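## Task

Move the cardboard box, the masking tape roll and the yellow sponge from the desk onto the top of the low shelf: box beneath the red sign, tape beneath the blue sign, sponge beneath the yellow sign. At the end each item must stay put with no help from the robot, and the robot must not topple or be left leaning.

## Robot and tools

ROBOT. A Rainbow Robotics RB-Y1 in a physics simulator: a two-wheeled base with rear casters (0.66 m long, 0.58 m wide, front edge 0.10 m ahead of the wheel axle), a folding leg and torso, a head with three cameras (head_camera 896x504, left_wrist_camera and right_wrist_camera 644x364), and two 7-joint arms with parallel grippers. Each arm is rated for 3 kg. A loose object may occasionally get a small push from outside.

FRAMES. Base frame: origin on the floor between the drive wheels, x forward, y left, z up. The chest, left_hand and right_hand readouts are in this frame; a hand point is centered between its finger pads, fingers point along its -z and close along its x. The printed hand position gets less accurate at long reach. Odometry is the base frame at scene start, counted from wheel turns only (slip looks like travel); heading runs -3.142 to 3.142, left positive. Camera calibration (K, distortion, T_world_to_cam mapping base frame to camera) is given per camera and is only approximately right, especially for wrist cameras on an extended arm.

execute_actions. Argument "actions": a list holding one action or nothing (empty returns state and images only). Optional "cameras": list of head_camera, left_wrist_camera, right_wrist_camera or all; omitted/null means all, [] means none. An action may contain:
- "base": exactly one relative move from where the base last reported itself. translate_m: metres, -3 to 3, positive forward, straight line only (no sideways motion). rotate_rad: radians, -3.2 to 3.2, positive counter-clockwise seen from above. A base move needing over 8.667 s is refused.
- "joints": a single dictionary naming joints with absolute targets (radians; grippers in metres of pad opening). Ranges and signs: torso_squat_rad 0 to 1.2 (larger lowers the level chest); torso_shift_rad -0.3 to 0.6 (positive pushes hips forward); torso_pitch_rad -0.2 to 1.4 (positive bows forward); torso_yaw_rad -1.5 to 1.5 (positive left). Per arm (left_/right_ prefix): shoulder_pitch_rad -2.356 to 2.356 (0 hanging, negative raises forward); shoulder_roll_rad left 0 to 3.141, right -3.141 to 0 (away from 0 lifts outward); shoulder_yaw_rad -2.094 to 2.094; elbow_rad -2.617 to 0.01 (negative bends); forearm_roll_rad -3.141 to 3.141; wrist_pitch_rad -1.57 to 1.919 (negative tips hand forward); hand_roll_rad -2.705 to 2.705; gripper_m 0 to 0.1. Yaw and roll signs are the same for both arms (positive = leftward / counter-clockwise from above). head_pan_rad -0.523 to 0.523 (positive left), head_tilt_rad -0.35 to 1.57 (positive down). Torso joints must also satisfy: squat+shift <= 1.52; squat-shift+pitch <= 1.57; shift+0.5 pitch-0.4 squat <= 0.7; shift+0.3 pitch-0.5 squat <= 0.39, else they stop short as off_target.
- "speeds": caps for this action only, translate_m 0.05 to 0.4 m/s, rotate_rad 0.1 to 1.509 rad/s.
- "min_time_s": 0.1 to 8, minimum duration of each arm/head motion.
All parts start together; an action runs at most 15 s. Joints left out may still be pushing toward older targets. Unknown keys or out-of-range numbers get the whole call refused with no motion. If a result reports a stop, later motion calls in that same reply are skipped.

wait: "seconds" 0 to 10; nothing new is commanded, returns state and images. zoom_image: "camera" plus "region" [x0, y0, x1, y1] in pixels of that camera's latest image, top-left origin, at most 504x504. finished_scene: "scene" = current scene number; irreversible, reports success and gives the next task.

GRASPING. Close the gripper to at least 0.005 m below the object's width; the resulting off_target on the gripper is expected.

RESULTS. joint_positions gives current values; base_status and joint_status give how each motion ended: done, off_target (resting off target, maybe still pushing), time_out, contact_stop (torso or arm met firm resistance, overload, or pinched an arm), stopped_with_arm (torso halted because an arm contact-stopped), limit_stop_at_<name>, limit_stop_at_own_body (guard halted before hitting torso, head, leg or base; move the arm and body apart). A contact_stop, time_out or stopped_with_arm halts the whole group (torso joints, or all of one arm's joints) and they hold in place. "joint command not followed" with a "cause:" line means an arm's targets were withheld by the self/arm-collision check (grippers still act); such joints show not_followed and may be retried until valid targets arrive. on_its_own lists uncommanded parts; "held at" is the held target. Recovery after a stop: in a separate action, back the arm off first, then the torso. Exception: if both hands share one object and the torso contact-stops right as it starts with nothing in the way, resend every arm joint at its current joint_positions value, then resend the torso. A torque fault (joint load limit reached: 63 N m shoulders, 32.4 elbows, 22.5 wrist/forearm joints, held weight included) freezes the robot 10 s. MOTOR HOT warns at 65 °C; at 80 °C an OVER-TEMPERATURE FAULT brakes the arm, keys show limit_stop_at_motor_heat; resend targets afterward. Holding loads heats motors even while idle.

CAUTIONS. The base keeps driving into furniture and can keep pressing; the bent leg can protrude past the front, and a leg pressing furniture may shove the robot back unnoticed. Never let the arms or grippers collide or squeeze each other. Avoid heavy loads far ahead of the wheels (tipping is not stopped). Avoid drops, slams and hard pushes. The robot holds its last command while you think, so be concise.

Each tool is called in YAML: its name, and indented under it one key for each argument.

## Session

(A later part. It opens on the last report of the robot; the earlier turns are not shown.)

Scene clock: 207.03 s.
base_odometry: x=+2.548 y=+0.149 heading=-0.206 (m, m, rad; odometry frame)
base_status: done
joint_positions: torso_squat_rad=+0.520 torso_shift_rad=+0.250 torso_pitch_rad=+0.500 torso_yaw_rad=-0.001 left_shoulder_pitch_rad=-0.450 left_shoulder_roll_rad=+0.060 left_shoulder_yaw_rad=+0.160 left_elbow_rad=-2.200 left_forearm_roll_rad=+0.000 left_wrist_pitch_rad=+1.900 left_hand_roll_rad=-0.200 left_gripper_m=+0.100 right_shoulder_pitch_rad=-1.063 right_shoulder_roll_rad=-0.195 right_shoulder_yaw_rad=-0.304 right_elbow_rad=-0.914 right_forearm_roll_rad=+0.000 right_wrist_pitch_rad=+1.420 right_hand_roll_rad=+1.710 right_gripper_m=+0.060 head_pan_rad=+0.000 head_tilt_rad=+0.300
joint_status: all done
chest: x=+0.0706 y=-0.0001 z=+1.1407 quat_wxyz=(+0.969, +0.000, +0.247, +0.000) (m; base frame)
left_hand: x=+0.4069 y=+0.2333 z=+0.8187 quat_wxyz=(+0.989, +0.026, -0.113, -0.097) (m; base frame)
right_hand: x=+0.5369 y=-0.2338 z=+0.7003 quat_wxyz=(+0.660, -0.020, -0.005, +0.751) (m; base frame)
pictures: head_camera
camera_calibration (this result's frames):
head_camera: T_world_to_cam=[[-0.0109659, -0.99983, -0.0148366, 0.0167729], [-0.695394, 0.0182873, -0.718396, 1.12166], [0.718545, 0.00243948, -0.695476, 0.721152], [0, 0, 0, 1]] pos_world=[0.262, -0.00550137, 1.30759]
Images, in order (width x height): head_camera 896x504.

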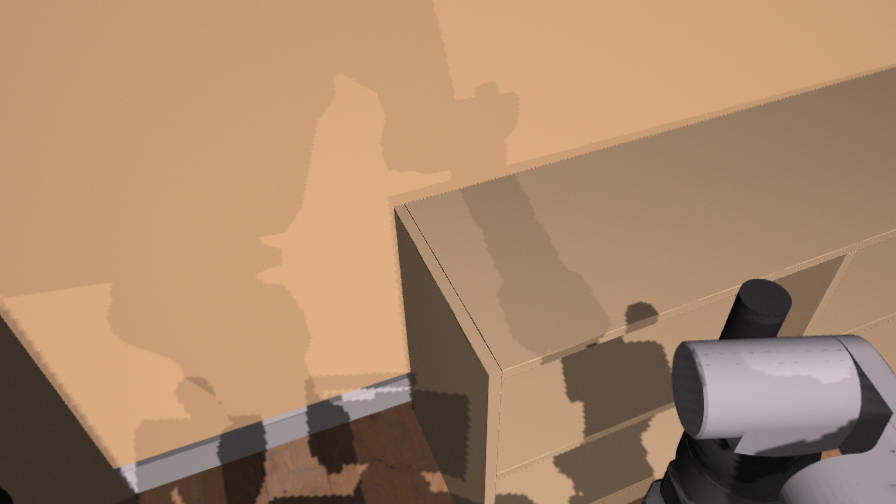

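execute_actions:
  actions:
    - {"base":{"translate_m":0.5},"joints":{"torso_squat_rad":0.57,"head_tilt_rad":0.6,"left_shoulder_pitch_rad":-0.2,"left_elbow_rad":-2.3,"left_shoulder_yaw_rad":0.08}}
  cameras: []

execute_actions:
  actions:
    - {"joints":{"torso_squat_rad":0.652}}
  cameras: ["head_camera","right_wrist_camera"]

Scene clock: 215.17 s.
base_odometry: x=+3.037 y=+0.047 heading=-0.206 (m, m, rad; odometry frame)
base_status: done
joint_positions: torso_squat_rad=+0.570 torso_shift_rad=+0.250 torso_pitch_rad=+0.500 torso_yaw_rad=-0.001 left_shoulder_pitch_rad=-0.200 left_shoulder_roll_rad=+0.060 left_shoulder_yaw_rad=+0.080 left_elbow_rad=-2.300 left_forearm_roll_rad=+0.000 left_wrist_pitch_rad=+1.900 left_hand_roll_rad=-0.200 left_gripper_m=+0.100 right_shoulder_pitch_rad=-1.063 right_shoulder_roll_rad=-0.195 right_shoulder_yaw_rad=-0.304 right_elbow_rad=-0.914 right_forearm_roll_rad=+0.000 right_wrist_pitch_rad=+1.420 right_hand_roll_rad=+1.710 right_gripper_m=+0.060 head_pan_rad=+0.000 head_tilt_rad=+0.600
joint_status: all done
chest: x=+0.0662 y=-0.0001 z=+1.1230 quat_wxyz=(+0.969, +0.000, +0.247, +0.000) (m; base frame)
left_hand: x=+0.3182 y=+0.2419 z=+0.7682 quat_wxyz=(+0.993, +0.031, -0.043, -0.103) (m; base frame)
right_hand: x=+0.5325 y=-0.2338 z=+0.6826 quat_wxyz=(+0.660, -0.019, -0.005, +0.751) (m; base frame)
pictures: none
No camera images: the call's "cameras" was empty. Leave "cameras" out to get every camera's image.

Scene clock: 216.20 s.
base_odometry: x=+3.037 y=+0.047 heading=-0.206 (m, m, rad; odometry frame)
base_status: not commanded
joint_positions: torso_squat_rad=+0.652 torso_shift_rad=+0.250 torso_pitch_rad=+0.500 torso_yaw_rad=-0.001 left_shoulder_pitch_rad=-0.200 left_shoulder_roll_rad=+0.060 left_shoulder_yaw_rad=+0.080 left_elbow_rad=-2.300 left_forearm_roll_rad=+0.000 left_wrist_pitch_rad=+1.900 left_hand_roll_rad=-0.200 left_gripper_m=+0.100 right_shoulder_pitch_rad=-1.063 right_shoulder_roll_rad=-0.195 right_shoulder_yaw_rad=-0.304 right_elbow_rad=-0.914 right_forearm_roll_rad=+0.000 right_wrist_pitch_rad=+1.420 right_hand_roll_rad=+1.710 right_gripper_m=+0.060 head_pan_rad=+0.000 head_tilt_rad=+0.600
joint_status: all done
chest: x=+0.0580 y=-0.0001 z=+1.0912 quat_wxyz=(+0.969, +0.000, +0.247, +0.000) (m; base frame)
left_hand: x=+0.3101 y=+0.2420 z=+0.7364 quat_wxyz=(+0.993, +0.031, -0.043, -0.103) (m; base frame)
right_hand: x=+0.5244 y=-0.2338 z=+0.6508 quat_wxyz=(+0.660, -0.020, -0.005, +0.751) (m; base frame)
pictures: head_camera, right_wrist_camera
camera_calibration (this result's frames):
head_camera: T_world_to_cam=[[-0.0150433, -0.999826, -0.0110166, 0.0118397], [-0.87661, 0.0184876, -0.480847, 0.810333], [0.480967, 0.00242371, -0.876735, 0.964626], [0, 0, 0, 1]] pos_world=[0.246571, -0.00548142, 1.2355]
right_wrist_camera: T_world_to_cam=[[0.0949345, -0.994579, 0.0424193, -0.304906], [-0.773686, -0.0469019, 0.631831, 0.0104771], [-0.626416, -0.0928017, -0.773945, 0.902662], [0, 0, 0, 1]] pos_world=[0.602494, -0.218993, 0.704925]
Images, in order (width x height): head_camera 896x504, right_wrist_camera 644x364.

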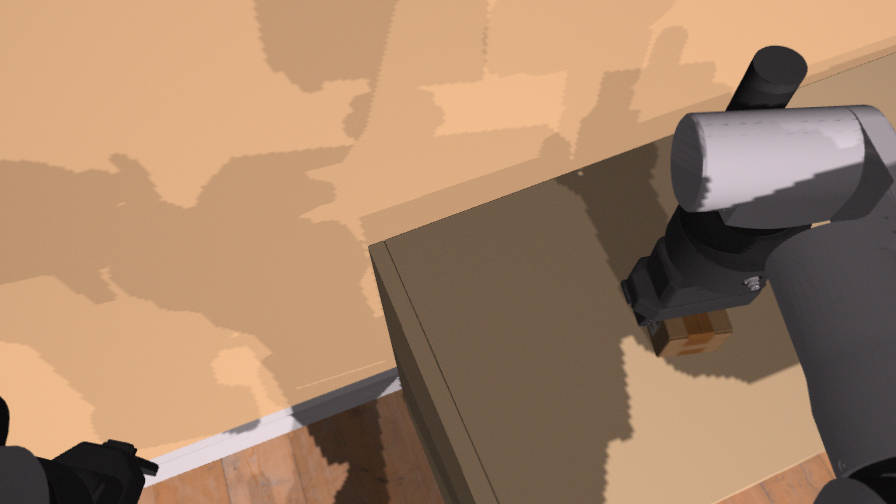

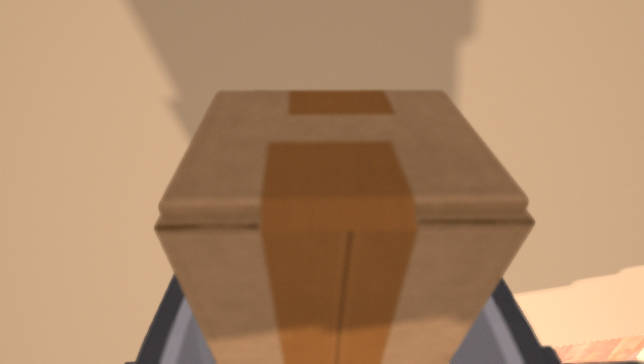

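execute_actions:
  actions:
    - {"joints":{"torso_squat_rad":0.667}}
  cameras: []

execute_actions:
  actions:
    - {"joints":{"right_gripper_m":0.1}}
  cameras: []

execute_actions:
  actions:
    - {"joints":{"torso_squat_rad":0.45,"torso_pitch_rad":0.0,"torso_shift_rad":0.05,"head_pan_rad":-0.5,"head_tilt_rad":0.65}}
  cameras: ["head_camera","right_wrist_camera"]

Scene clock: 220.33 s.
base_odometry: x=+3.037 y=+0.047 heading=-0.206 (m, m, rad; odometry frame)
base_status: not commanded
joint_positions: torso_squat_rad=+0.667 torso_shift_rad=+0.249 torso_pitch_rad=+0.499 torso_yaw_rad=-0.001 left_shoulder_pitch_rad=-0.200 left_shoulder_roll_rad=+0.060 left_shoulder_yaw_rad=+0.080 left_elbow_rad=-2.300 left_forearm_roll_rad=+0.000 left_wrist_pitch_rad=+1.900 left_hand_roll_rad=-0.200 left_gripper_m=+0.100 right_shoulder_pitch_rad=-1.065 right_shoulder_roll_rad=-0.196 right_shoulder_yaw_rad=-0.304 right_elbow_rad=-0.915 right_forearm_roll_rad=+0.000 right_wrist_pitch_rad=+1.420 right_hand_roll_rad=+1.710 right_gripper_m=+0.060 head_pan_rad=+0.000 head_tilt_rad=+0.600
joint_status: all done
chest: x=+0.0558 y=-0.0001 z=+1.0852 quat_wxyz=(+0.969, +0.000, +0.247, +0.000) (m; base frame)
left_hand: x=+0.3083 y=+0.2419 z=+0.7306 quat_wxyz=(+0.993, +0.031, -0.044, -0.103) (m; base frame)
right_hand: x=+0.5240 y=-0.2338 z=+0.6466 quat_wxyz=(+0.660, -0.021, -0.006, +0.751) (m; base frame)
pictures: none
No camera images: the call's "cameras" was empty. Leave "cameras" out to get every camera's image.

Scene clock: 221.37 s.
base_odometry: x=+3.037 y=+0.047 heading=-0.206 (m, m, rad; odometry frame)
base_status: not commanded
joint_positions: torso_squat_rad=+0.667 torso_shift_rad=+0.250 torso_pitch_rad=+0.499 torso_yaw_rad=-0.001 left_shoulder_pitch_rad=-0.200 left_shoulder_roll_rad=+0.060 left_shoulder_yaw_rad=+0.080 left_elbow_rad=-2.300 left_forearm_roll_rad=+0.000 left_wrist_pitch_rad=+1.900 left_hand_roll_rad=-0.200 left_gripper_m=+0.100 right_shoulder_pitch_rad=-1.064 right_shoulder_roll_rad=-0.196 right_shoulder_yaw_rad=-0.304 right_elbow_rad=-0.915 right_forearm_roll_rad=+0.000 right_wrist_pitch_rad=+1.420 right_hand_roll_rad=+1.710 right_gripper_m=+0.099 head_pan_rad=+0.000 head_tilt_rad=+0.600
joint_status: all done
chest: x=+0.0560 y=-0.0001 z=+1.0851 quat_wxyz=(+0.969, +0.000, +0.247, +0.000) (m; base frame)
left_hand: x=+0.3084 y=+0.2419 z=+0.7305 quat_wxyz=(+0.993, +0.031, -0.044, -0.103) (m; base frame)
right_hand: x=+0.5241 y=-0.2346 z=+0.6464 quat_wxyz=(+0.660, -0.021, -0.006, +0.751) (m; base frame)
pictures: none
No camera images: the call's "cameras" was empty. Leave "cameras" out to get every camera's image.

Scene clock: 223.87 s.
base_odometry: x=+3.037 y=+0.047 heading=-0.206 (m, m, rad; odometry frame)
base_status: not commanded
joint_positions: torso_squat_rad=+0.450 torso_shift_rad=+0.050 torso_pitch_rad=+0.000 torso_yaw_rad=-0.001 left_shoulder_pitch_rad=-0.200 left_shoulder_roll_rad=+0.060 left_shoulder_yaw_rad=+0.080 left_elbow_rad=-2.300 left_forearm_roll_rad=+0.000 left_wrist_pitch_rad=+1.900 left_hand_roll_rad=-0.200 left_gripper_m=+0.100 right_shoulder_pitch_rad=-1.063 right_shoulder_roll_rad=-0.195 right_shoulder_yaw_rad=-0.304 right_elbow_rad=-0.914 right_forearm_roll_rad=+0.000 right_wrist_pitch_rad=+1.420 right_hand_roll_rad=+1.710 right_gripper_m=+0.099 head_pan_rad=-0.500 head_tilt_rad=+0.650
joint_status: all done
chest: x=-0.1966 y=-0.0001 z=+1.2194 quat_wxyz=(+1.000, +0.000, +0.000, +0.000) (m; base frame)
left_hand: x=+0.1948 y=+0.2418 z=+1.0289 quat_wxyz=(+0.952, +0.056, -0.288, -0.093) (m; base frame)
right_hand: x=+0.4239 y=-0.2342 z=+1.0569 quat_wxyz=(+0.639, -0.205, -0.168, +0.722) (m; base frame)
pictures: head_camera, right_wrist_camera
camera_calibration (this result's frames):
head_camera: T_world_to_cam=[[-0.487195, -0.873137, -0.01655, -0.0661588], [-0.500077, 0.29447, -0.814377, 1.12321], [0.715936, -0.388484, -0.5801, 0.894959], [0, 0, 0, 1]] pos_world=[-0.111274, -0.0408404, 1.43279]
right_wrist_camera: T_world_to_cam=[[0.06222, -0.994611, 0.0829302, -0.342022], [-0.982002, -0.0461609, 0.183143, 0.23885], [-0.178328, -0.0928328, -0.979582, 1.1813], [0, 0, 0, 1]] pos_world=[0.46649, -0.21949, 1.1418]
Images, in order (width x height): head_camera 896x504, right_wrist_camera 644x364.

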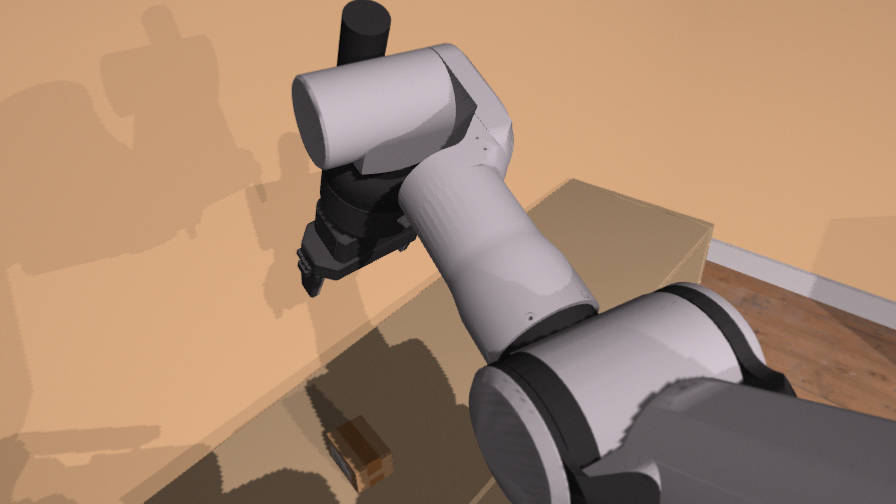

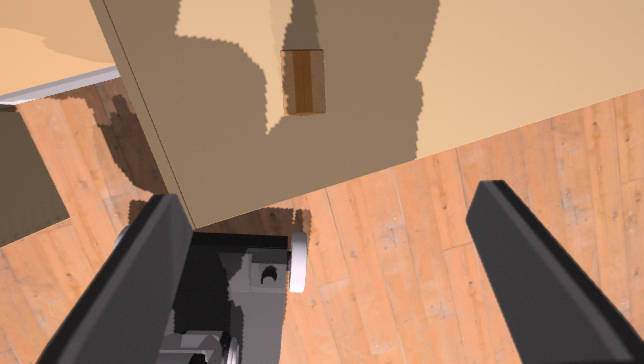

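finished_scene:
  scene: 2

The scene is finished: the task was done.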